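# Remove the lettered cube from its shelf strip and lift

## Task

Get the lettered cube that sits on one of the shelf's strips out of the shelf; until that cube is clear, no other strip may be slid in or out beyond a slight amount, or the attempt fails. Afterwards keep the cube motionless in the air, well above the table and in front of the shelf.

## Robot and tools

Robot: two arms, left_arm and right_arm, each with a parallel-finger gripper. Each arm has six joints (waist, shoulder, elbow, forearm roll, wrist pitch, wrist roll) plus the gripper. A loose object may occasionally get a brief nudge from outside. Knocking anything off the table fails the job.

Frames. Reported gripper states share one scene frame: origin on the tabletop midway between the arms, +z up, +x out across the table, and left_arm sits toward +y. The arm names do not match the sides of camera images. Each result gives per gripper end_effector_position (m), end_effector_quat_wxyz, linear (m/s) and angular (rad/s) velocity, and grip_measured. Printed positions can be a little wrong, worse at long reach. Motion commands instead use each gripper's own axes: fingers extend along its +z, and they open and close along its y. The reported point lies between the pads about 2 cm short of the fingertips; closing pushes the tips roughly 10 mm farther along +z.

The row. Every motion is a single list of 14 numbers, each in [-1, 1]: left_arm dx, dy, dz, rx, ry, rz, opening, then the same seven for right_arm. Send all 14 even when only one arm should move. dx..rz are an offset, in the gripper's own axes, from that gripper's pose in the most recent result that displayed it (before any such result in the scene, and for second and later calls in one reply, from where the gripper is when the action begins). Scale: 1.0 equals 0.6 m of travel or 180 degrees of turn; rx, ry, rz form one rotation vector. Opening is absolute, not an offset: +1 is fully open (0.084 m), -1 fully closed. Zero offsets are not idle: they pull the gripper back to the reference pose. To keep an arm in place, give the offset back to where it should be in the first call of a reply and zeros after.

execute_actions takes {"actions": [...]} with at most one item, plus optional "pictures" (bool; images come automatically only with an empty list). Empty list: just report the state. An action {"rows": [[14 numbers], ...], "steps": n} runs n control steps of 1/30 s (n from 5 to 15, default 15); row k is used on step k and the final row repeats. Every row is counted from the same reference pose, not from the previous row. A wait {"steps": n} (n up to 300) sends nothing and returns n steps after the last result, with thinking time counted in. A refused call moves nothing.

move: {"target": [14 numbers], "speed": m/s from 0.002 to 0.5, default 0.25, turning limited to twice that in rad/s}. Target offsets use the same reference rule. Both grippers travel straight lines finishing together, 0.5 to 10 s; longer ones are cut off at 10 s. Openings are sent at the start. Paths ignore obstacles and the other arm; real motion lags, drifts, and may exceed the speed near full stretch. Faster motion and aiming further past a contact mean harder impacts. Its result adds a move: line with the ending (done, off_target, moving, held, fault), limits (paced = pose clipped; held = a check blocked steps, after which the arm may jump fast), and each gripper's distance to target.

wait: {"seconds": 0 to 10}; lets the scene run with no new command.

zoom_image: {"camera": one of cam_head_left, cam_head_right, cam_left_wrist, cam_right_wrist, "region": [x0, y0, x1, y1]} in pixels of that 504x504 image, origin top-left, region no bigger than 504x504. show_instructions: no arguments, shows the reference pages. finished_scene: {"scene": number}, ends the scene irreversibly and grades it; the goal must hold at that moment.

Control details. Each step, the commanded pose is clipped to 70 mm and 16 degrees from the measured pose; damped IK then favours position over orientation. Joint targets move at most 3.14 rad/s with 0.16 s ramp-up. Each action's result is captured 5 steps early; those last steps then execute while the model thinks, and the simulation keeps running during replies. After an action an arm continues only to its last clipped pose, so compare the reported pose and send the remainder. A "Hand target" line appears only when nothing is pending. "pose unreachable" and HELD mark steps the clearance check altered or blocked.

Gripping: to hold, command an opening clearly below grip_measured; the lower, the tighter (about 24 N per pad for objects up to ~6 cm). Resending grip_measured gives a light squeeze; wide objects may slip. Fast closing can squeeze excessively.

Dangers: arms colliding or pressing on each other; joint load limits (waist and shoulder 45, elbow and forearm roll 27, wrist pitch and wrist roll 18 N m, including held weight) cause a TORQUE FAULT: the arm backs off, freezes 10 s and drops the rest of the call. Holding loads heats motors: MOTOR HOT from 65 °C, brakes (OVER-TEMPERATURE FAULT) at 80 °C. Joint torque readings are offset, scaled and noisy. Avoid drops, slips, slams and hard shoves, and keep neighbouring strips still until the cube is out.

Cameras: cam_head_left and cam_head_right are fixed; cam_left_wrist and cam_right_wrist ride on the hands. Calibration (K, distortion, T_world_to_cam) is supplied and may be off by a few degrees and millimetres.

Each tool is called after ">>>" as name([rows], argument=value, ...), one row to a line, values as JSON.

## Session

>>> execute_actions(actions=[])

Scene clock: 0.00 s of 4200.00 s.
left_arm: end_effector_position=(+0.2090, +0.3371, +0.2721) grip_measured=+1.00 end_effector_quat_wxyz=(+0.082, +0.931, +0.262, +0.240) end_effector_velocity=(-0.000, -0.000, -0.001) end_effector_angular_velocity=(-0.002, +0.002, +0.000) | right_arm: end_effector_position=(+0.1072, +0.0340, +0.2018) grip_measured=+1.00 end_effector_quat_wxyz=(-0.050, +0.940, +0.266, +0.209) end_effector_velocity=(+0.001, -0.000, -0.000) end_effector_angular_velocity=(-0.001, +0.000, -0.002)
Joint positions: left_arm=[ 0.989 -1.61  -0.206 -0.401  1.494  0.279  0.084] | right_arm=[ 1.543 -0.358 -0.603 -0.506  0.747  1.197  0.084]
Joint velocities: left_arm=[ 0.     0.     0.002  0.001  0.001 -0.001  0.   ] | right_arm=[-0.002  0.001  0.    -0.     0.     0.    -0.   ]
Joint torques (N m, as the arm reports them, + toward a larger angle): no reading
Motor temperatures (°C, as the motors report them): left_arm=[33 39 32 33 35 38] | right_arm=[32 33 33 34 30 33]
Hand target (left_arm): +0.209, +0.337, +0.272; +0.082, +0.931, +0.262, +0.240
Hand target (right_arm): +0.107, +0.034, +0.202; -0.050, +0.940, +0.266, +0.209
camera_calibration (this result's frames):
cam_left_wrist: T_world_to_cam=[[0.437514, -0.851613, 0.288681, 0.148297], [-0.748145, -0.522847, -0.408547, 0.511429], [0.49886, -0.03723, -0.865883, 0.270725], [0, 0, 0, 1]] pos_world=[0.182687, 0.403769, 0.400549]
cam_right_wrist: T_world_to_cam=[[0.510043, -0.860115, 0.00767837, 0.00938433], [-0.785841, -0.469591, -0.402416, 0.247595], [0.34973, 0.199215, -0.915425, 0.27127], [0, 0, 0, 1]] pos_world=[0.0949129, 0.0702989, 0.347892]

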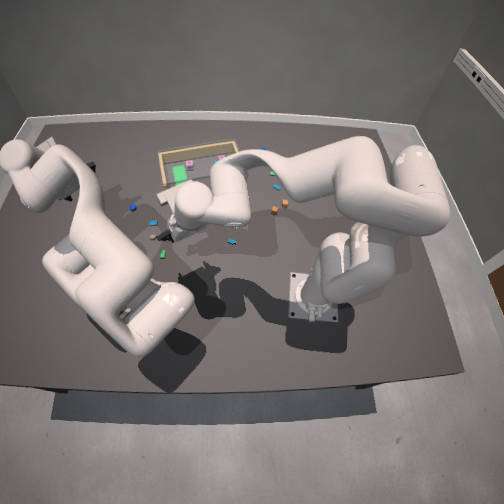

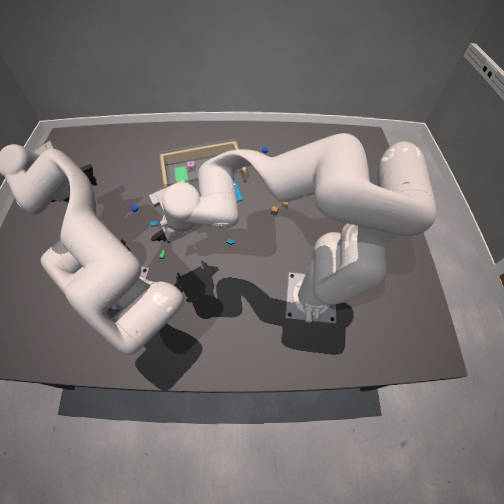

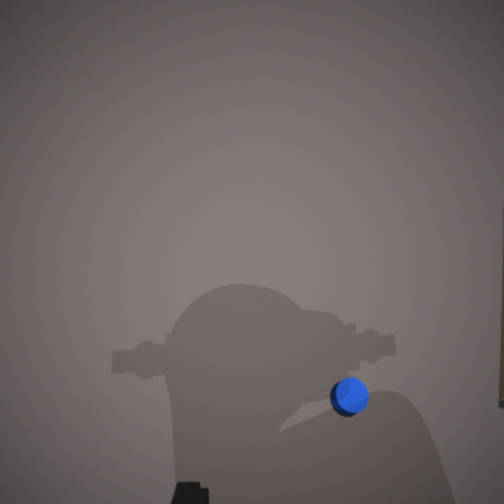

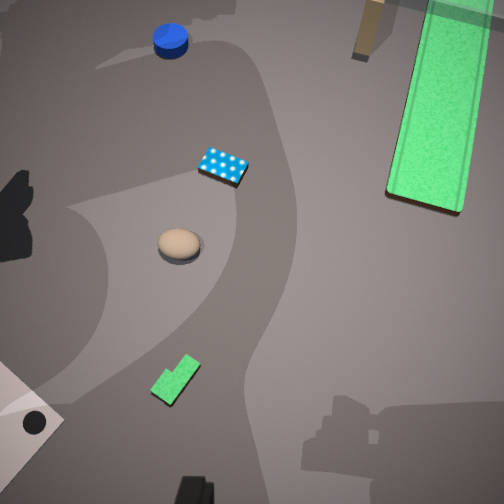

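>>> zoom_image(camera="cam_head_left", region=[120, 130, 300, 265])

>>> zoom_image(camera="cam_head_right", region=[150, 135, 270, 215])

Region (120, 130, 300, 265) of cam_head_left's 504x504 image, scaled by 2.800, with more detail than that image has; it fills the top 378 rows of this view, and the rest is white.

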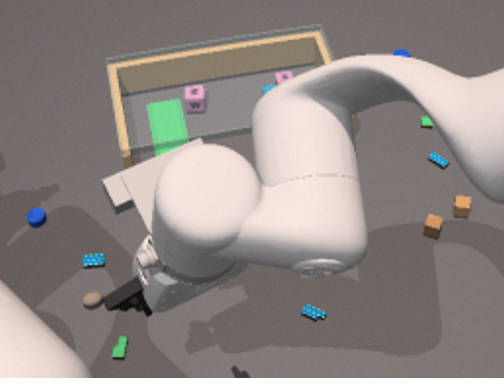

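Region (150, 135, 270, 215) of cam_head_right's 504x504 image, scaled by 4.200, with more detail than that image has.

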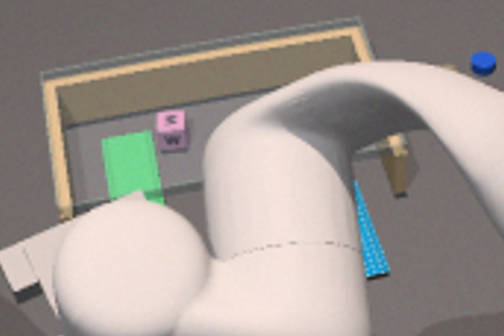

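>>> move(target=[0,0,0,0,0,0,1, 0.3912,0.4667,0.0277,-0.0173,-0.1374,0.104,1], speed=0.35)

Scene clock: 3.20 s of 4200.00 s.
left_arm: end_effector_position=(+0.2090, +0.3371, +0.2721) grip_measured=+1.00 end_effector_quat_wxyz=(+0.082, +0.931, +0.262, +0.240) end_effector_velocity=(-0.000, -0.000, -0.000) end_effector_angular_velocity=(-0.001, +0.001, +0.000) | right_arm: end_effector_position=(+0.4395, -0.0906, +0.2906) grip_measured=+1.00 end_effector_quat_wxyz=(+0.001, +0.994, +0.109, +0.002) end_effector_velocity=(+0.002, -0.001, -0.000) end_effector_angular_velocity=(-0.003, +0.005, -0.003)
Joint positions: left_arm=[ 0.989 -1.61  -0.206 -0.401  1.494  0.279  0.084] | right_arm=[ 0.676  0.172 -1.53  -0.003  1.356  0.325  0.084]
Joint velocities: left_arm=[ 0.     0.     0.001 -0.    -0.    -0.    -0.   ] | right_arm=[-0.004  0.01  -0.013  0.     0.009 -0.    -0.   ]
Joint torques (N m, as the arm reports them, + toward a larger angle): left_arm=[  0.28   6.3  -18.99  -0.62  -3.51   0.31] | right_arm=[  0.72 -33.83 -19.73  -0.04  -2.    -0.57]
Motor temperatures (°C, as the motors report them): left_arm=[33 39 33 33 35 38] | right_arm=[32 33 34 34 30 33]
Hand target (left_arm): +0.209, +0.337, +0.272; +0.082, +0.931, +0.262, +0.240
Hand target (right_arm): +0.440, -0.091, +0.290; +0.001, +0.994, +0.109, +0.001
Off the commanded pose (left_arm): 0.000 m, 0 deg.
Off the commanded pose (right_arm): 0.001 m, 0 deg.
Kept back: nothing.
move: done
camera_calibration (this result's frames):
cam_left_wrist: T_world_to_cam=[[0.437514, -0.851613, 0.288681, 0.148296], [-0.748145, -0.522847, -0.408547, 0.511429], [0.49886, -0.0372301, -0.865883, 0.270725], [0, 0, 0, 1]] pos_world=[0.182687, 0.403769, 0.400549]
cam_right_wrist: T_world_to_cam=[[0.201745, -0.979434, -0.00269274, -0.140227], [-0.979303, -0.201762, 0.0160766, 0.473657], [-0.0162892, -0.000606368, -0.999867, 0.428477], [0, 0, 0, 1]] pos_world=[0.499123, -0.0415167, 0.420428]

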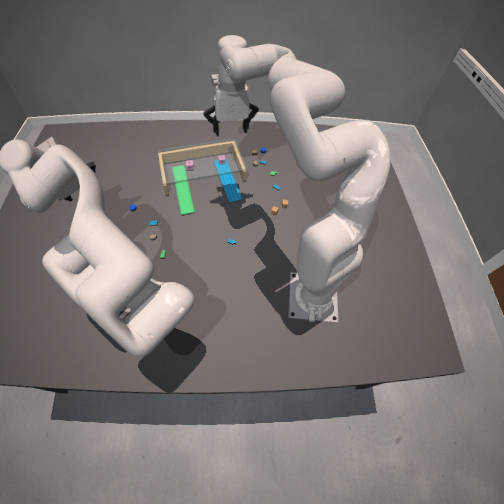

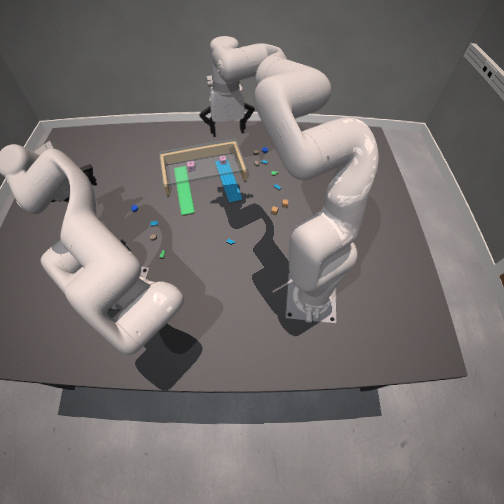

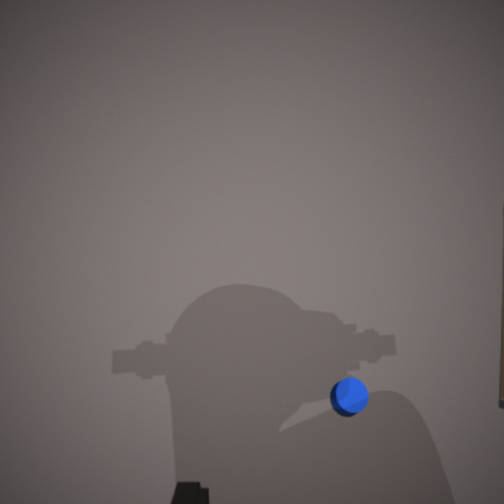

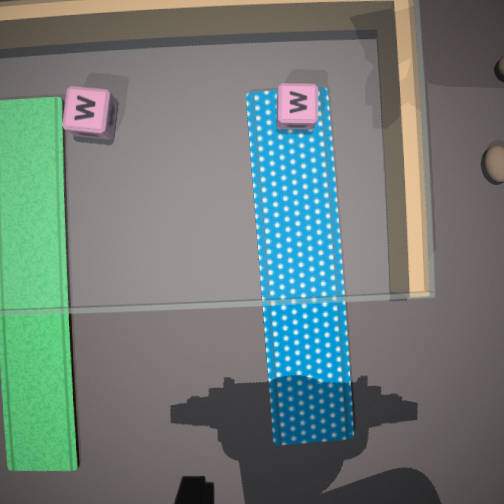

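>>> zoom_image(camera="cam_right_wrist", region=[240, 360, 400, 470])

>>> zoom_image(camera="cam_right_wrist", region=[220, 60, 380, 170])

Region (240, 360, 400, 470) of cam_right_wrist's 504x504 image, scaled by 3.150, with more detail than that image has; it fills the top 346 rows of this view, and the rest is white.

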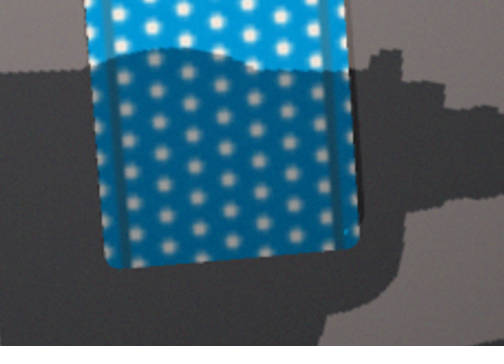

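Region (220, 60, 380, 170) of cam_right_wrist's 504x504 image, scaled by 3.150, with more detail than that image has; it fills the top 346 rows of this view, and the rest is white.

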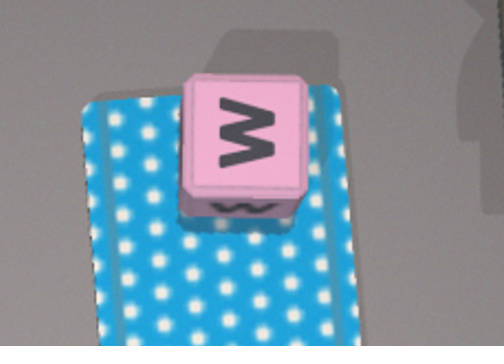

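>>> zoom_image(camera="cam_head_left", region=[190, 150, 290, 260])

Region (190, 150, 290, 260) of cam_head_left's 504x504 image, scaled by 4.582, with more detail than that image has; it fills the left 458 columns of this view, and the rest is white.

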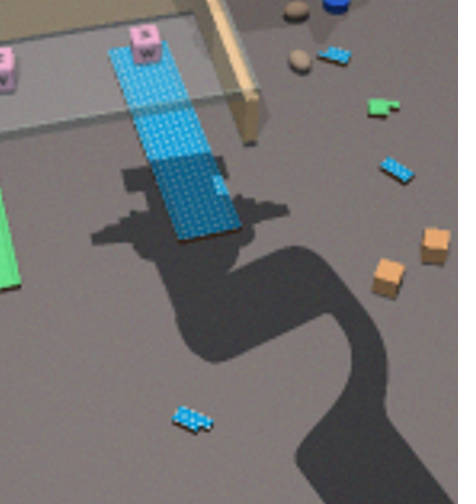

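>>> move(target=[0,0,0,0,0,0,1, -0.0652,0.0112,0.426,0,0,-0.0222,0.75], speed=0.25)

Scene clock: 15.97 s of 4200.00 s.
left_arm: end_effector_position=(+0.2090, +0.3371, +0.2721) grip_measured=+1.00 end_effector_quat_wxyz=(+0.082, +0.931, +0.262, +0.240) end_effector_velocity=(-0.000, -0.000, -0.000) end_effector_angular_velocity=(-0.001, +0.001, +0.000) | right_arm: end_effector_position=(+0.4033, -0.1054, +0.0359) grip_measured=+0.75 end_effector_quat_wxyz=(+0.000, +0.990, +0.144, +0.002) end_effector_velocity=(-0.004, -0.002, -0.006) end_effector_angular_velocity=(-0.007, +0.011, +0.001)
Joint positions: left_arm=[ 0.989 -1.61  -0.206 -0.401  1.494  0.279  0.084] | right_arm=[ 0.688  0.348 -0.985 -0.004  0.633  0.268  0.075]
Joint velocities: left_arm=[ 0.    -0.     0.    -0.     0.001 -0.     0.   ] | right_arm=[ 0.     0.006  0.008  0.    -0.002 -0.    -0.   ]
Joint torques (N m, as the arm reports them, + toward a larger angle): left_arm=[  0.28   6.47 -19.04  -0.74  -3.45   0.28] | right_arm=[  0.66 -34.6  -16.16   0.07  -2.08  -0.55]
Motor temperatures (°C, as the motors report them): left_arm=[33 39 34 33 35 38] | right_arm=[32 34 35 34 30 33]
Hand target (left_arm): +0.209, +0.337, +0.272; +0.082, +0.931, +0.262, +0.240
Hand target (right_arm): +0.403, -0.106, +0.035; +0.000, +0.990, +0.144, +0.002
Off the commanded pose (left_arm): 0.000 m, 0 deg.
Off the commanded pose (right_arm): 0.001 m, 0 deg.
Kept back: nothing.
After step 90, 8.20 s passed at rest.
move: done
camera_calibration (this result's frames):
cam_left_wrist: T_world_to_cam=[[0.437514, -0.851613, 0.288681, 0.148296], [-0.748145, -0.522847, -0.408547, 0.511429], [0.49886, -0.0372302, -0.865883, 0.270725], [0, 0, 0, 1]] pos_world=[0.182687, 0.403769, 0.400549]
cam_right_wrist: T_world_to_cam=[[0.270066, -0.962836, -0.00334224, -0.173942], [-0.962724, -0.270086, 0.0146933, 0.425413], [-0.0150499, -0.000750507, -0.999886, 0.172744], [0, 0, 0, 1]] pos_world=[0.459131, -0.0524495, 0.165892]

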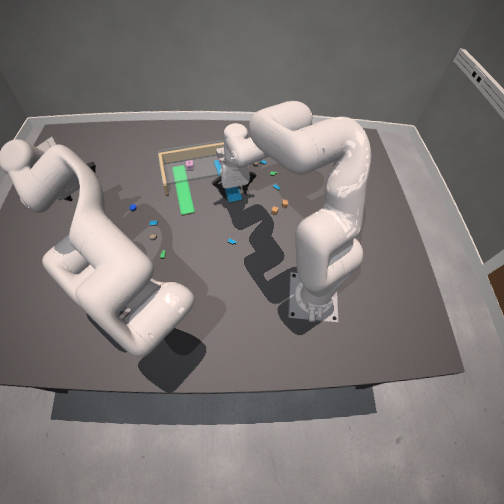

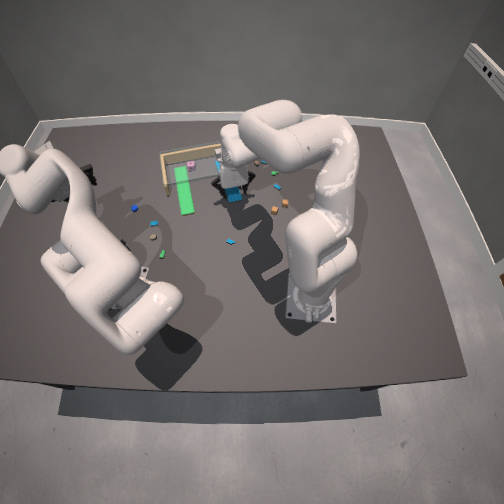

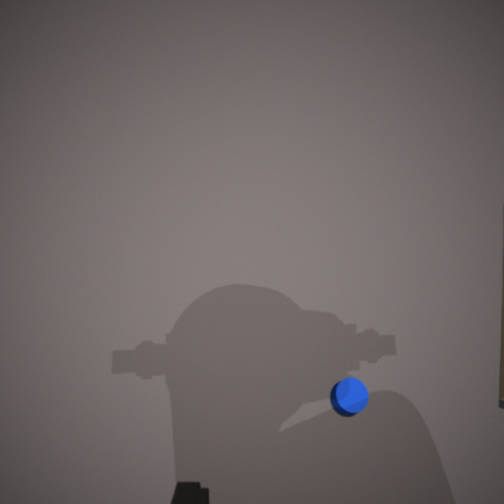

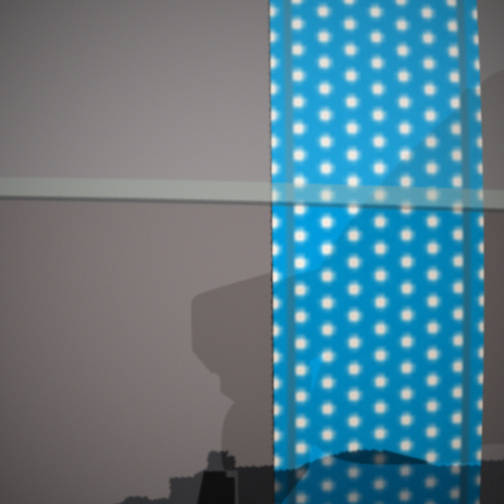

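>>> execute_actions([
  {"rows": [[0,0,0,0,0,0,1, 0,0.001,0.004,0,0,-0.001,0.72],[0,0,0,0,0,0,1, 0,0.001,0.008,0,0,-0.002,0.72],[0,0,0,0,0,0,1, 0,0.001,0.012,0,0,-0.002,0.70],[0,0,0,0,0,0,1, 0,0.001,0.016,0,0,-0.002,0.68],[0,0,0,0,0,0,1, 0,0.001,0.020,0,0,-0.002,0.66],[0,0,0,0,0,0,1, 0,0.001,0.023,0,0,-0.002,0.64],[0,0,0,0,0,0,1, 0,0.001,0.0255,0,0,-0.002,0.62],[0,0,0,0,0,0,1, 0,0.001,0.027,0,0,-0.002,0.60],[0,0,0,0,0,0,1, 0,0.001,0.0278,0,0,-0.002,0.58],[0,0,0,0,0,0,1, 0,0.001,0.0278,0,0,-0.002,0.56],[0,0,0,0,0,0,1, 0,0.001,0.0278,0,0,-0.002,0.54],[0,0,0,0,0,0,1, 0,0.001,0.0278,0,0,-0.002,0.52],[0,0,0,0,0,0,1, 0,0.001,0.0278,0,0,-0.002,0.50],[0,0,0,0,0,0,1, 0,0.001,0.0278,0,0,-0.002,0.48],[0,0,0,0,0,0,1, 0,0.001,0.0278,0,0,-0.002,0.46]], "steps": 15},
])

>>> execute_actions([
  {"rows": [[0,0,0,0,0,0,1, 0,0,0,0,0,0,0.42],[0,0,0,0,0,0,1, 0,0,0,0,0,0,0.38],[0,0,0,0,0,0,1, 0,0,0,0,0,0,0.34],[0,0,0,0,0,0,1, 0,0,0,0,0,0,0.30],[0,0,0,0,0,0,1, 0,0,0,0,0,0,0.26],[0,0,0,0,0,0,1, 0,0,0,0,0,0,0.22],[0,0,0,0,0,0,1, 0,0,0,0,0,0,0.18],[0,0,0,0,0,0,1, 0,0,0,0,0,0,0.14],[0,0,0,0,0,0,1, 0,0,0,0,0,0,0.10]], "steps": 15},
], pictures=true)

Scene clock: 16.87 s of 4200.00 s.
left_arm: end_effector_position=(+0.2090, +0.3371, +0.2721) grip_measured=+1.00 end_effector_quat_wxyz=(+0.082, +0.931, +0.262, +0.240) end_effector_velocity=(-0.000, +0.000, +0.000) end_effector_angular_velocity=(-0.000, +0.000, +0.001) | right_arm: end_effector_position=(+0.4027, -0.1065, +0.0211) grip_measured=+0.58 end_effector_quat_wxyz=(+0.001, +0.989, +0.147, +0.001) end_effector_velocity=(-0.003, -0.000, -0.039) end_effector_angular_velocity=(-0.005, +0.008, +0.005)
Joint positions: left_arm=[ 0.989 -1.61  -0.206 -0.401  1.494  0.279  0.084] | right_arm=[ 0.687  0.381 -0.981 -0.004  0.598  0.261  0.068]
Joint velocities: left_arm=[ 0.  0. -0.  0.  0. -0.  0.] | right_arm=[ 0.003  0.091  0.002  0.    -0.085 -0.002 -0.024]
Joint torques (N m, as the arm reports them, + toward a larger angle): left_arm=[  0.16   6.12 -18.94  -0.54  -3.42   0.34] | right_arm=[  0.68 -37.   -16.55   0.14  -2.18  -0.44]
Motor temperatures (°C, as the motors report them): left_arm=[33 39 34 33 35 38] | right_arm=[32 34 35 34 30 33]
Steps of this call (steps 1 to 17: nothing new was sent; steps 18 to 27: the first 10 steps of this action). Readings (end_effector_position):
18: left_arm (+0.2090, +0.3371, +0.2721) | right_arm (+0.4028, -0.1057, +0.0352)
19: left_arm (+0.2090, +0.3371, +0.2721) | right_arm (+0.4029, -0.1057, +0.0350)
21: left_arm (+0.2090, +0.3371, +0.2721) | right_arm (+0.4037, -0.1056, +0.0333)
25: left_arm (+0.2090, +0.3371, +0.2721) | right_arm (+0.4031, -0.1062, +0.0246)
27: the state above

Scene clock: 17.37 s of 4200.00 s.
left_arm: end_effector_position=(+0.2090, +0.3371, +0.2721) grip_measured=+1.00 end_effector_quat_wxyz=(+0.082, +0.931, +0.262, +0.240) end_effector_velocity=(-0.000, -0.000, -0.000) end_effector_angular_velocity=(-0.001, +0.001, -0.001) | right_arm: end_effector_position=(+0.4037, -0.1058, +0.0198) grip_measured=+0.25 end_effector_quat_wxyz=(-0.000, +0.989, +0.147, +0.003) end_effector_velocity=(-0.001, +0.001, -0.000) end_effector_angular_velocity=(-0.001, +0.001, +0.003)
Joint positions: left_arm=[ 0.989 -1.61  -0.206 -0.401  1.494  0.279  0.084] | right_arm=[ 0.687  0.386 -0.983 -0.004  0.592  0.261  0.055]
Joint velocities: left_arm=[ 0.     0.     0.    -0.     0.002  0.     0.   ] | right_arm=[ 0.003  0.     0.001 -0.    -0.     0.     0.   ]
Joint torques (N m, as the arm reports them, + toward a larger angle): left_arm=[  0.6    6.3  -19.08  -0.64  -3.32   0.2 ] | right_arm=[  0.55 -33.91 -15.04   0.05  -2.01  -0.49]
Motor temperatures (°C, as the motors report them): left_arm=[33 39 34 33 35 38] | right_arm=[32 34 35 34 30 33]
Off your previous action's commanded pose (left_arm): 0.000 m, 0 deg at its last step (step 5 of this call).
Off your previous action's commanded pose (right_arm): 0.000 m, 0 deg at its last step (step 5 of this call).
Steps of this call (steps 1 to 5: the last 5 steps of your previous action; steps 6 to 15: the first 10 steps of this action, its rows measured from where the robot was after step 5). Readings (end_effector_position):
5: left_arm (+0.2090, +0.3371, +0.2721) | right_arm (+0.4035, -0.1060, +0.0195)
6: left_arm (+0.2090, +0.3371, +0.2721) | right_arm (+0.4036, -0.1059, +0.0195)
7: left_arm (+0.2090, +0.3371, +0.2721) | right_arm (+0.4036, -0.1059, +0.0196)
9: left_arm (+0.2090, +0.3371, +0.2721) | right_arm (+0.4036, -0.1059, +0.0196)
13: left_arm (+0.2090, +0.3371, +0.2721) | right_arm (+0.4037, -0.1058, +0.0198)
15: the state above
camera_calibration (this result's frames):
cam_left_wrist: T_world_to_cam=[[0.437514, -0.851613, 0.288681, 0.148296], [-0.748145, -0.522847, -0.408547, 0.511429], [0.49886, -0.03723, -0.865883, 0.270725], [0, 0, 0, 1]] pos_world=[0.182687, 0.403769, 0.400549]
cam_right_wrist: T_world_to_cam=[[0.276244, -0.961081, -0.00356683, -0.176762], [-0.960981, -0.276266, 0.0138946, 0.424634], [-0.0143392, -0.000410646, -0.999897, 0.156367], [0, 0, 0, 1]] pos_world=[0.459137, -0.0525066, 0.14982]

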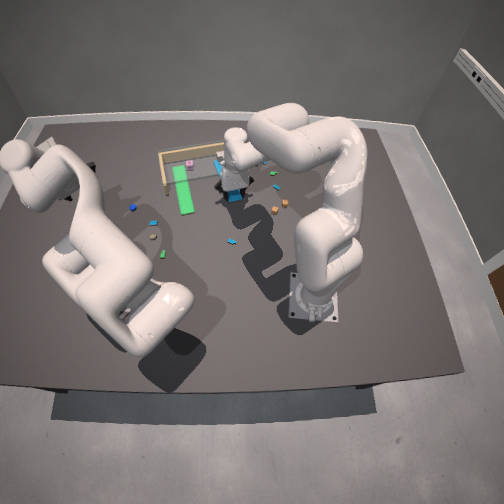

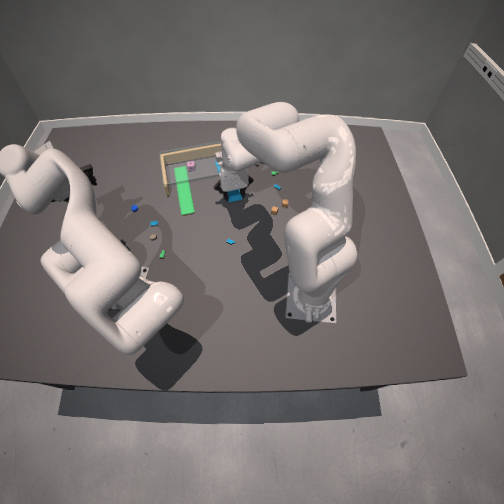

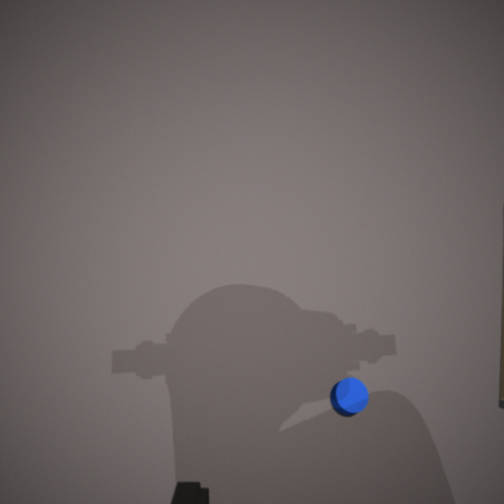

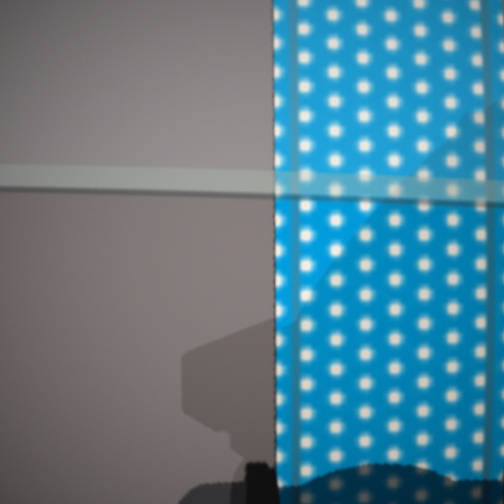

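>>> move(target=[0,0,0,0,0,0,1, -0.325,0,-0.0024,0,0,0,0.0], speed=0.09)

Scene clock: 20.17 s of 4200.00 s.
left_arm: end_effector_position=(+0.2090, +0.3371, +0.2721) grip_measured=+1.00 end_effector_quat_wxyz=(+0.082, +0.931, +0.262, +0.240) end_effector_velocity=(+0.000, -0.000, +0.000) end_effector_angular_velocity=(-0.000, -0.001, +0.000) | right_arm: end_effector_position=(+0.2171, -0.1617, +0.0204) grip_measured=+0.25 end_effector_quat_wxyz=(-0.000, +0.989, +0.147, +0.003) end_effector_velocity=(-0.002, -0.001, -0.001) end_effector_angular_velocity=(-0.003, +0.002, -0.000)
Joint positions: left_arm=[ 0.989 -1.61  -0.206 -0.401  1.494  0.279  0.084] | right_arm=[ 0.852 -0.107 -0.299 -0.006  0.401  0.428  0.055]
Joint velocities: left_arm=[-0.    -0.    -0.    -0.001 -0.    -0.     0.   ] | right_arm=[ 0.002 -0.003  0.005 -0.001  0.001  0.003  0.   ]
Joint torques (N m, as the arm reports them, + toward a larger angle): left_arm=[  0.49   6.51 -19.17  -0.69  -3.51   0.17] | right_arm=[  0.92 -18.34 -13.33   0.02  -2.14  -0.52]
Motor temperatures (°C, as the motors report them): left_arm=[33 39 34 33 35 38] | right_arm=[32 34 35 34 30 33]
Hand target (left_arm): +0.209, +0.337, +0.272; +0.082, +0.931, +0.262, +0.240
Hand target (right_arm): +0.217, -0.162, +0.020; -0.000, +0.989, +0.147, +0.003
Off your previous action's commanded pose (left_arm): 0.000 m, 0 deg at its last step (step 5 of this call).
Off your previous action's commanded pose (right_arm): 0.000 m, 0 deg at its last step (step 5 of this call).
Off the commanded pose (left_arm): 0.000 m, 0 deg.
Off the commanded pose (right_arm): 0.001 m, 0 deg.
Kept back: nothing.
move: done
camera_calibration (this result's frames):
cam_left_wrist: T_world_to_cam=[[0.437514, -0.851613, 0.288681, 0.148297], [-0.748145, -0.522847, -0.408547, 0.511429], [0.49886, -0.03723, -0.865883, 0.270725], [0, 0, 0, 1]] pos_world=[0.182687, 0.403769, 0.400549]
cam_right_wrist: T_world_to_cam=[[0.276229, -0.961082, -0.00440627, -0.178913], [-0.960984, -0.276264, 0.0137196, 0.229837], [-0.014403, 0.000444595, -0.999896, 0.154459], [0, 0, 0, 1]] pos_world=[0.272515, -0.108523, 0.150501]

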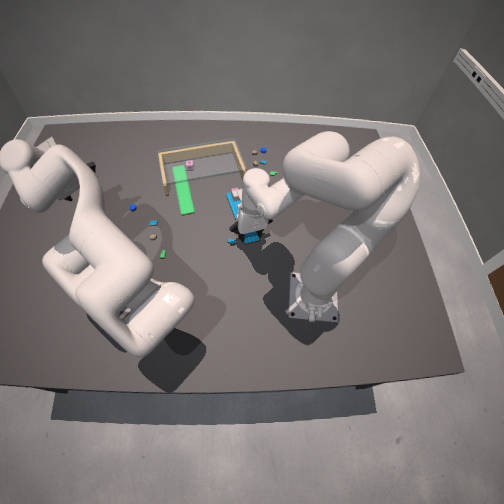

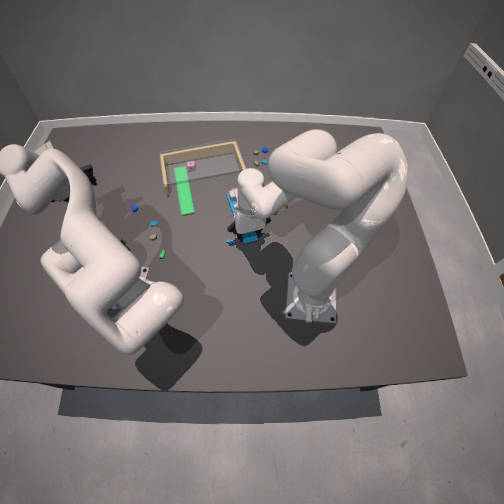

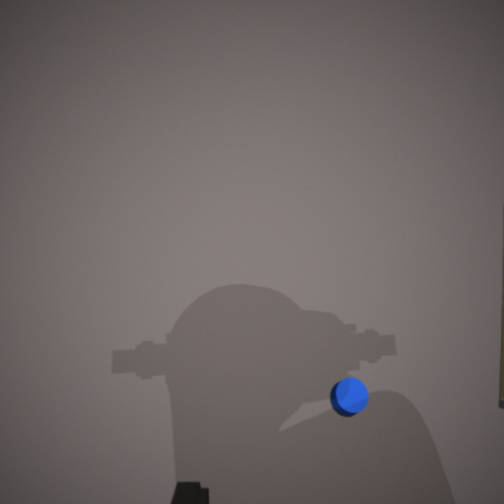

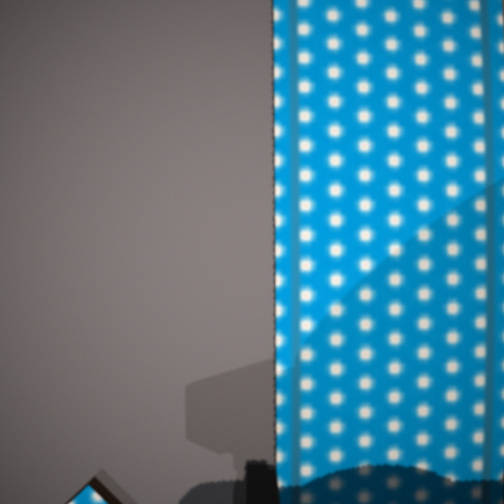

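>>> execute_actions([
  {"rows": [[0,0,0,0,0,0,1, 0,0,0,0,0,0,0.4],[0,0,0,0,0,0,1, 0,0,0,0,0,0,0.52],[0,0,0,0,0,0,1, 0,0,0,0,0,0,0.6],[0,0,0,0,0,0,1, 0,0,0,0,0,0,0.6],[0,0,0,0,0,0,1, 0,0,-0.003,0,0,0,0.6],[0,0,0,0,0,0,1, 0,0,-0.008,0,0,0,0.6],[0,0,0,0,0,0,1, 0,0,-0.016,0,0,0,0.6],[0,0,0,0,0,0,1, 0,0,-0.026,0,0,0,0.6],[0,0,0,0,0,0,1, 0.005,0,-0.038,0,0,0,0.6],[0,0,0,0,0,0,1, 0.012,0,-0.05,0,0,0,0.6]], "steps": 10},
])

>>> move(target=[0,0,0,0,0,0,1, 0.313,0.0067,-0.124,0,0,0.03,0.3], speed=0.3)

Scene clock: 21.07 s of 4200.00 s.
left_arm: end_effector_position=(+0.2090, +0.3371, +0.2721) grip_measured=+1.00 end_effector_quat_wxyz=(+0.082, +0.931, +0.262, +0.240) end_effector_velocity=(+0.000, +0.000, +0.000) end_effector_angular_velocity=(+0.001, -0.001, +0.000) | right_arm: end_effector_position=(+0.2172, -0.1616, +0.0206) grip_measured=+0.58 end_effector_quat_wxyz=(-0.001, +0.989, +0.147, +0.003) end_effector_velocity=(+0.001, +0.001, +0.001) end_effector_angular_velocity=(+0.001, -0.001, +0.000)
Joint positions: left_arm=[ 0.989 -1.61  -0.206 -0.401  1.494  0.279  0.084] | right_arm=[ 0.852 -0.107 -0.299 -0.006  0.401  0.428  0.068]
Joint velocities: left_arm=[-0.     0.    -0.001 -0.    -0.001 -0.    -0.   ] | right_arm=[-0.    -0.001 -0.004  0.     0.004 -0.001  0.017]
Joint torques (N m, as the arm reports them, + toward a larger angle): left_arm=[  0.35   6.09 -18.96  -0.74  -3.45   0.21] | right_arm=[  0.65 -18.51 -12.97   0.12  -1.97  -0.51]
Motor temperatures (°C, as the motors report them): left_arm=[33 39 34 33 35 38] | right_arm=[32 34 35 34 30 33]
Steps of this call (steps 1 to 22: nothing new was sent; steps 23 to 27: the first 5 steps of this action). Readings (end_effector_position):
23: left_arm (+0.2090, +0.3371, +0.2721) | right_arm (+0.2168, -0.1618, +0.0204)
24: left_arm (+0.2090, +0.3371, +0.2721) | right_arm (+0.2168, -0.1618, +0.0204)
26: left_arm (+0.2090, +0.3371, +0.2721) | right_arm (+0.2171, -0.1616, +0.0205)
27: the state above

Scene clock: 22.90 s of 4200.00 s.
left_arm: end_effector_position=(+0.2090, +0.3371, +0.2721) grip_measured=+1.00 end_effector_quat_wxyz=(+0.082, +0.931, +0.262, +0.240) end_effector_velocity=(-0.000, -0.000, -0.000) end_effector_angular_velocity=(-0.000, +0.001, -0.000) | right_arm: end_effector_position=(+0.4044, -0.1095, +0.1230) grip_measured=+0.29 end_effector_quat_wxyz=(-0.001, +0.995, +0.100, +0.004) end_effector_velocity=(+0.003, +0.001, +0.003) end_effector_angular_velocity=(+0.002, -0.003, -0.001)
Joint positions: left_arm=[ 0.989 -1.61  -0.206 -0.401  1.494  0.279  0.084] | right_arm=[ 0.68   0.17  -1.032 -0.003  0.853  0.347  0.056]
Joint velocities: left_arm=[ 0.     0.    -0.     0.     0.001  0.     0.   ] | right_arm=[-0.001  0.003 -0.012  0.     0.005 -0.     0.   ]
Joint torques (N m, as the arm reports them, + toward a larger angle): left_arm=[  0.44   6.42 -19.03  -0.68  -3.52   0.22] | right_arm=[  0.87 -31.94 -18.     0.09  -2.16  -0.54]
Motor temperatures (°C, as the motors report them): left_arm=[33 39 34 33 35 38] | right_arm=[32 34 35 34 30 33]
Hand target (left_arm): +0.209, +0.337, +0.272; +0.082, +0.931, +0.262, +0.240
Hand target (right_arm): +0.405, -0.109, +0.123; -0.001, +0.995, +0.100, +0.004
Off your previous action's commanded pose (left_arm): 0.000 m, 0 deg at its last step (step 5 of this call).
Off your previous action's commanded pose (right_arm): 0.023 m, 0 deg at its last step (step 5 of this call).
Off the commanded pose (left_arm): 0.000 m, 0 deg.
Off the commanded pose (right_arm): 0.001 m, 0 deg.
Kept back: nothing.
move: done
camera_calibration (this result's frames):
cam_left_wrist: T_world_to_cam=[[0.437514, -0.851613, 0.288681, 0.148297], [-0.748145, -0.522847, -0.408547, 0.511429], [0.49886, -0.03723, -0.865883, 0.270725], [0, 0, 0, 1]] pos_world=[0.182687, 0.403769, 0.400549]
cam_right_wrist: T_world_to_cam=[[0.184414, -0.982836, -0.00493493, -0.145249], [-0.982775, -0.184459, 0.0112897, 0.442059], [-0.0120062, 0.00276794, -0.999924, 0.259032], [0, 0, 0, 1]] pos_world=[0.464341, -0.0619314, 0.253305]

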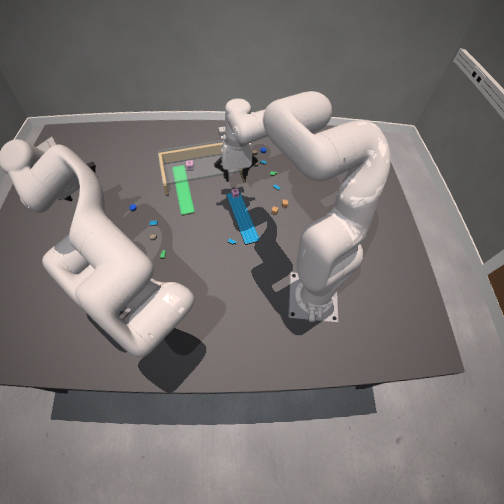

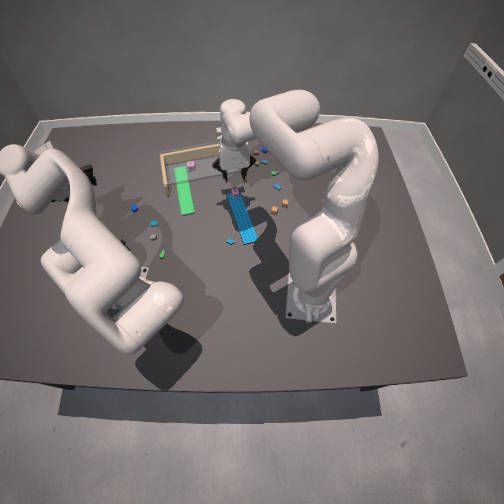

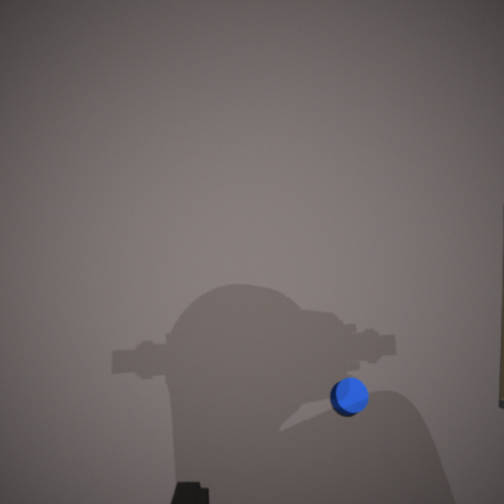

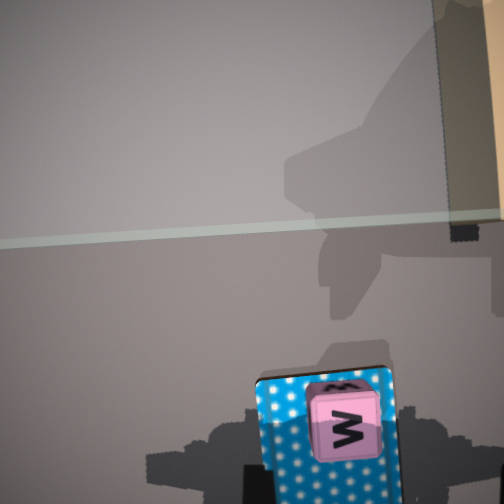

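>>> zoom_image(camera="cam_right_wrist", region=[230, 350, 430, 504])

Region (230, 350, 430, 504) of cam_right_wrist's 504x504 image, scaled by 2.520, with more detail than that image has; it fills the top 388 rows of this view, and the rest is white.

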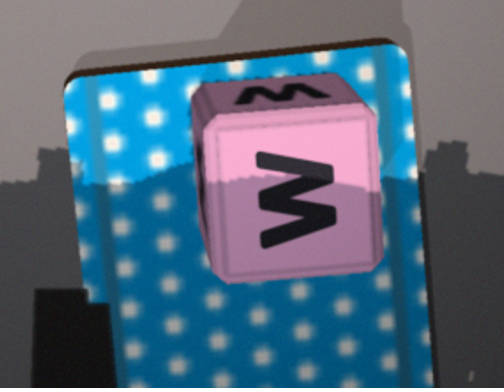

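>>> move(target=[0,0,0,0,0,0,1, 0.0035,0.0023,0.1533,0,0,-0.0233,0.15], speed=0.15)

Scene clock: 24.67 s of 4200.00 s.
left_arm: end_effector_position=(+0.2090, +0.3371, +0.2721) grip_measured=+1.00 end_effector_quat_wxyz=(+0.082, +0.931, +0.262, +0.240) end_effector_velocity=(-0.000, -0.000, -0.000) end_effector_angular_velocity=(-0.001, +0.000, +0.000) | right_arm: end_effector_position=(+0.4075, -0.1101, +0.0317) grip_measured=+0.14 end_effector_quat_wxyz=(-0.001, +0.991, +0.137, +0.004) end_effector_velocity=(-0.002, -0.001, -0.004) end_effector_angular_velocity=(-0.004, +0.007, +0.001)
Joint positions: left_arm=[ 0.989 -1.61  -0.206 -0.401  1.494  0.279  0.084] | right_arm=[ 0.675  0.358 -0.984 -0.003  0.617  0.27   0.05 ]
Joint velocities: left_arm=[-0.     0.     0.001 -0.     0.    -0.    -0.   ] | right_arm=[ 0.     0.005  0.004  0.    -0.001 -0.001 -0.   ]
Joint torques (N m, as the arm reports them, + toward a larger angle): left_arm=[  0.34   6.52 -19.17  -0.87  -3.32   0.26] | right_arm=[  0.63 -34.42 -15.86   0.1   -2.16  -0.55]
Motor temperatures (°C, as the motors report them): left_arm=[33 39 34 33 35 38] | right_arm=[32 34 35 34 30 33]
Hand target (left_arm): +0.209, +0.337, +0.272; +0.082, +0.931, +0.262, +0.240
Hand target (right_arm): +0.407, -0.110, +0.031; -0.001, +0.991, +0.137, +0.004
Off the commanded pose (left_arm): 0.000 m, 0 deg.
Off the commanded pose (right_arm): 0.001 m, 0 deg.
Kept back: nothing.
move: done
camera_calibration (this result's frames):
cam_left_wrist: T_world_to_cam=[[0.437514, -0.851613, 0.288681, 0.148297], [-0.748145, -0.522847, -0.408547, 0.511429], [0.49886, -0.0372299, -0.865883, 0.270725], [0, 0, 0, 1]] pos_world=[0.182687, 0.403769, 0.400549]
cam_right_wrist: T_world_to_cam=[[0.255931, -0.966683, -0.00478826, -0.174184], [-0.966631, -0.255968, 0.010292, 0.431593], [-0.0111748, 0.00199442, -0.999936, 0.167345], [0, 0, 0, 1]] pos_world=[0.46364, -0.0582409, 0.162058]

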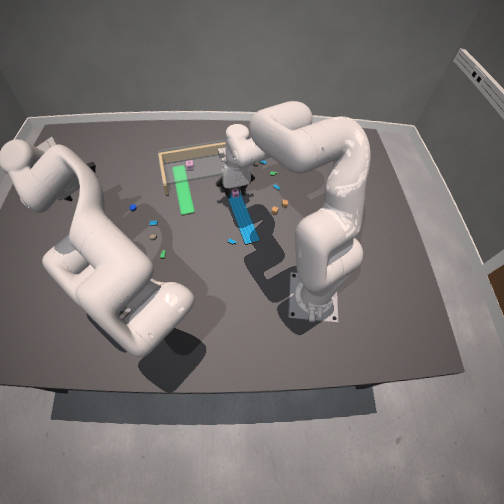

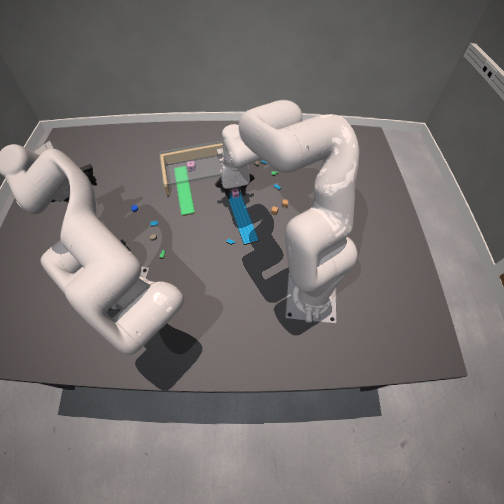

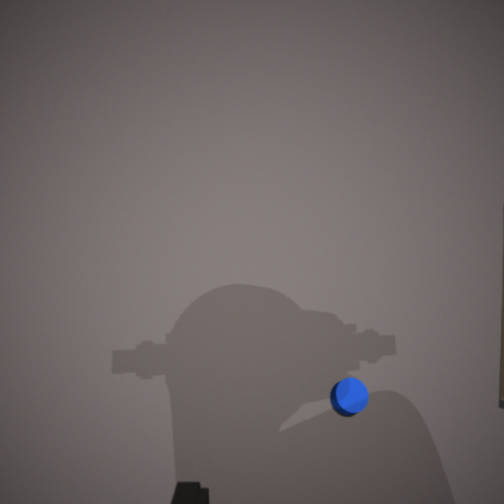

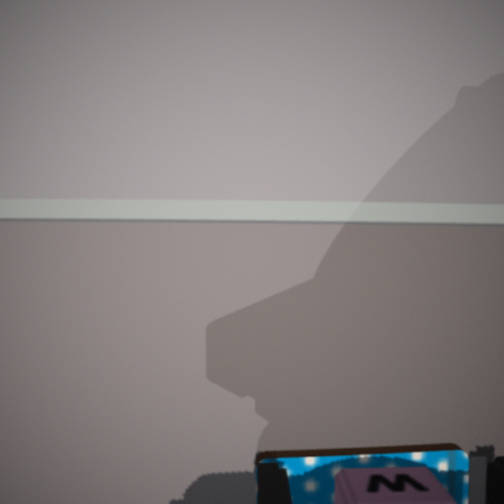

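>>> execute_actions([
  {"rows": [[0,0,0,0,0,0,1, 0,0,0.001,0,0,0,0.05],[0,0,0,0,0,0,1, 0,0,0.001,0,0,0,-0.05],[0,0,0,0,0,0,1, 0,0,0.001,0,0,0,-0.13],[0,0,0,0,0,0,1, 0,0,0.001,0,0,0,-0.21],[0,0,0,0,0,0,1, 0,0,0.001,0,0,0,-0.27],[0,0,0,0,0,0,1, 0,0,0.001,0,0,0,-0.33],[0,0,0,0,0,0,1, 0,0,0.001,0,0,0,-0.38],[0,0,0,0,0,0,1, 0,0,0.001,0,0,0,-0.43],[0,0,0,0,0,0,1, 0,0,0.001,0,0,0,-0.48],[0,0,0,0,0,0,1, 0,0,0.001,0,0,0,-0.53],[0,0,0,0,0,0,1, 0,0,0.001,0,0,0,-0.58],[0,0,0,0,0,0,1, 0,0,0.001,0,0,0,-0.64],[0,0,0,0,0,0,1, 0,0,0.001,0,0,0,-0.7]], "steps": 15},
])

Scene clock: 25.23 s of 4200.00 s.
left_arm: end_effector_position=(+0.2090, +0.3371, +0.2721) grip_measured=+1.00 end_effector_quat_wxyz=(+0.082, +0.931, +0.262, +0.240) end_effector_velocity=(+0.000, +0.000, +0.000) end_effector_angular_velocity=(+0.000, -0.001, +0.001) | right_arm: end_effector_position=(+0.4076, -0.1101, +0.0312) grip_measured=-0.44 end_effector_quat_wxyz=(-0.001, +0.991, +0.137, +0.005) end_effector_velocity=(+0.001, +0.000, +0.000) end_effector_angular_velocity=(+0.001, -0.002, -0.001)
Joint positions: left_arm=[ 0.989 -1.61  -0.206 -0.401  1.494  0.279  0.084] | right_arm=[ 0.675  0.36  -0.984 -0.003  0.616  0.27   0.025]
Joint velocities: left_arm=[ 0.    -0.     0.     0.    -0.001 -0.     0.   ] | right_arm=[-0.     0.001 -0.002  0.    -0.001  0.    -0.   ]
Joint torques (N m, as the arm reports them, + toward a larger angle): left_arm=[  0.45   6.21 -19.09  -0.81  -3.45   0.29] | right_arm=[  0.85 -34.12 -15.65   0.05  -2.14  -0.47]
Motor temperatures (°C, as the motors report them): left_arm=[33 39 34 33 35 38] | right_arm=[32 34 35 34 30 33]
Steps of this call (steps 1 to 7: nothing new was sent; steps 8 to 17: the first 10 steps of this action). Readings (end_effector_position):
8: left_arm (+0.2090, +0.3371, +0.2721) | right_arm (+0.4073, -0.1102, +0.0313)
9: left_arm (+0.2090, +0.3371, +0.2721) | right_arm (+0.4073, -0.1102, +0.0313)
11: left_arm (+0.2090, +0.3371, +0.2721) | right_arm (+0.4074, -0.1101, +0.0312)
15: left_arm (+0.2090, +0.3371, +0.2721) | right_arm (+0.4075, -0.1101, +0.0311)
17: the state above

>>> move(target=[0,0,0,0,0,0,1, 0,-0.06,-0.26,0,0,0,-0.75], speed=0.2)

Scene clock: 26.70 s of 4200.00 s.
left_arm: end_effector_position=(+0.2090, +0.3371, +0.2721) grip_measured=+1.00 end_effector_quat_wxyz=(+0.082, +0.931, +0.262, +0.240) end_effector_velocity=(+0.000, +0.000, +0.000) end_effector_angular_velocity=(+0.001, -0.001, +0.001) | right_arm: end_effector_position=(+0.3967, -0.0762, +0.1859) grip_measured=-0.44 end_effector_quat_wxyz=(-0.000, +0.991, +0.136, +0.004) end_effector_velocity=(+0.002, +0.002, +0.006) end_effector_angular_velocity=(+0.005, -0.008, +0.001)
Joint positions: left_arm=[ 0.989 -1.61  -0.206 -0.401  1.494  0.279  0.084] | right_arm=[ 0.745  0.125 -1.167 -0.003  1.035  0.339  0.025]
Joint velocities: left_arm=[ 0.    -0.    -0.001  0.    -0.001 -0.     0.   ] | right_arm=[ 0.002 -0.003 -0.012 -0.     0.006  0.001  0.   ]
Joint torques (N m, as the arm reports them, + toward a larger angle): left_arm=[  0.58   6.42 -19.08  -0.61  -3.49   0.22] | right_arm=[  0.73 -32.13 -19.32  -0.06  -2.19  -0.47]
Motor temperatures (°C, as the motors report them): left_arm=[33 39 34 33 35 38] | right_arm=[32 34 35 34 30 33]
Hand target (left_arm): +0.209, +0.337, +0.272; +0.082, +0.931, +0.262, +0.240
Hand target (right_arm): +0.397, -0.076, +0.187; -0.001, +0.991, +0.136, +0.005
Off your previous action's commanded pose (left_arm): 0.000 m, 0 deg at its last step (step 5 of this call).
Off your previous action's commanded pose (right_arm): 0.000 m, 0 deg at its last step (step 5 of this call).
Off the commanded pose (left_arm): 0.000 m, 0 deg.
Off the commanded pose (right_arm): 0.001 m, 0 deg.
Kept back: nothing.
move: done
camera_calibration (this result's frames):
cam_left_wrist: T_world_to_cam=[[0.437514, -0.851613, 0.288681, 0.148297], [-0.748145, -0.522847, -0.408547, 0.511428], [0.49886, -0.0372299, -0.865883, 0.270725], [0, 0, 0, 1]] pos_world=[0.182687, 0.403769, 0.400549]
cam_right_wrist: T_world_to_cam=[[0.255427, -0.96682, -0.00400858, -0.137888], [-0.966744, -0.255458, 0.0121488, 0.427945], [-0.0127698, 0.000772127, -0.999918, 0.32182], [0, 0, 0, 1]] pos_world=[0.453043, -0.0242398, 0.316042]

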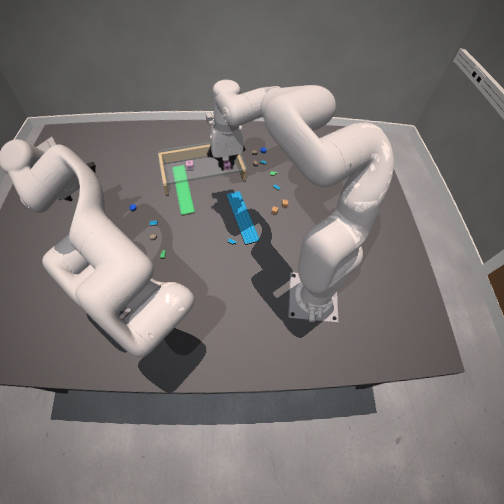

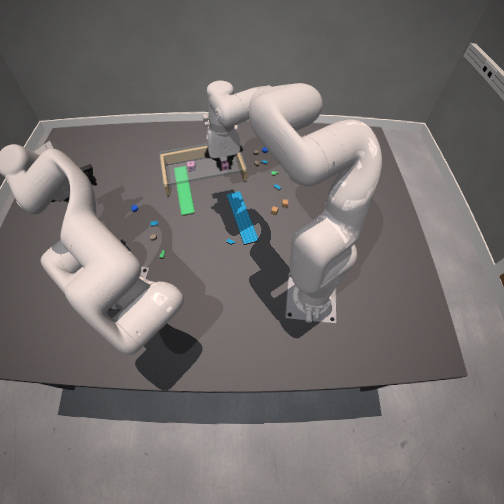

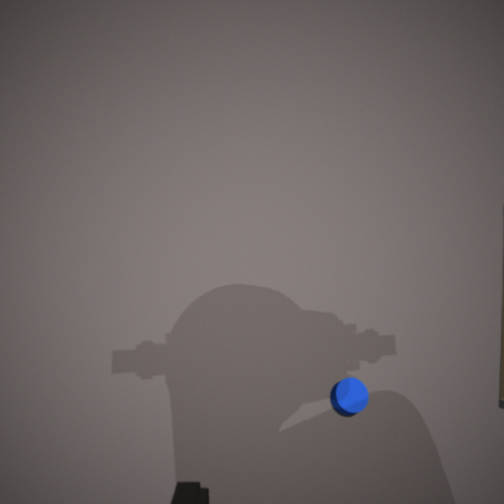

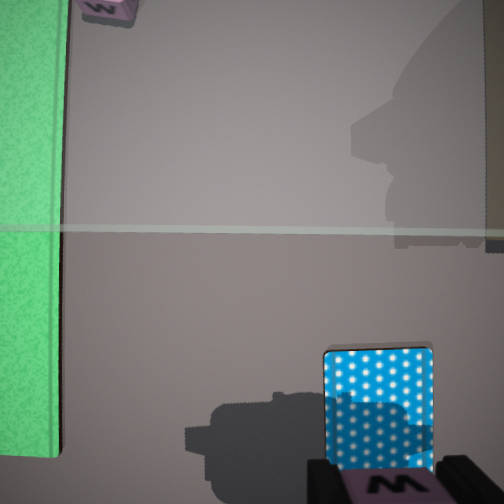

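>>> execute_actions([
  {"steps": 30},
])

Scene clock: 27.70 s of 4200.00 s.
left_arm: end_effector_position=(+0.2090, +0.3371, +0.2721) grip_measured=+1.00 end_effector_quat_wxyz=(+0.082, +0.931, +0.262, +0.240) end_effector_velocity=(-0.000, +0.000, -0.000) end_effector_angular_velocity=(-0.001, +0.001, +0.000) | right_arm: end_effector_position=(+0.3971, -0.0758, +0.1870) grip_measured=-0.44 end_effector_quat_wxyz=(-0.001, +0.991, +0.136, +0.005) end_effector_velocity=(+0.000, -0.000, +0.000) end_effector_angular_velocity=(+0.000, -0.000, -0.000)
Joint positions: left_arm=[ 0.989 -1.61  -0.206 -0.401  1.494  0.279  0.084] | right_arm=[ 0.745  0.124 -1.168 -0.003  1.036  0.339  0.025]
Joint velocities: left_arm=[ 0.  0.  0.  0.  0. -0.  0.] | right_arm=[-0.  0. -0.  0. -0.  0. -0.]
Joint torques (N m, as the arm reports them, + toward a larger angle): left_arm=[  0.3    6.4  -18.99  -0.53  -3.43   0.32] | right_arm=[  0.57 -32.11 -19.36   0.06  -2.07  -0.57]
Motor temperatures (°C, as the motors report them): left_arm=[33 39 34 33 35 38] | right_arm=[32 34 35 34 30 33]
Hand target (left_arm): +0.209, +0.337, +0.272; +0.082, +0.931, +0.262, +0.240
Hand target (right_arm): +0.397, -0.076, +0.187; -0.001, +0.991, +0.136, +0.005
Off the commanded pose (left_arm): 0.000 m, 0 deg.
Off the commanded pose (right_arm): 0.001 m, 0 deg.
Kept back: nothing.
Steps of this call (steps 1 to 30: nothing new was sent). Readings (end_effector_position):
1: left_arm (+0.2090, +0.3371, +0.2721) | right_arm (+0.3968, -0.0761, +0.1861)
2: left_arm (+0.2090, +0.3371, +0.2721) | right_arm (+0.3968, -0.0760, +0.1863)
4: left_arm (+0.2090, +0.3371, +0.2721) | right_arm (+0.3969, -0.0759, +0.1866)
8: left_arm (+0.2090, +0.3371, +0.2721) | right_arm (+0.3970, -0.0758, +0.1868)
30: the state above

>>> finished_scene(scene=2)

The scene is finished: the task was done.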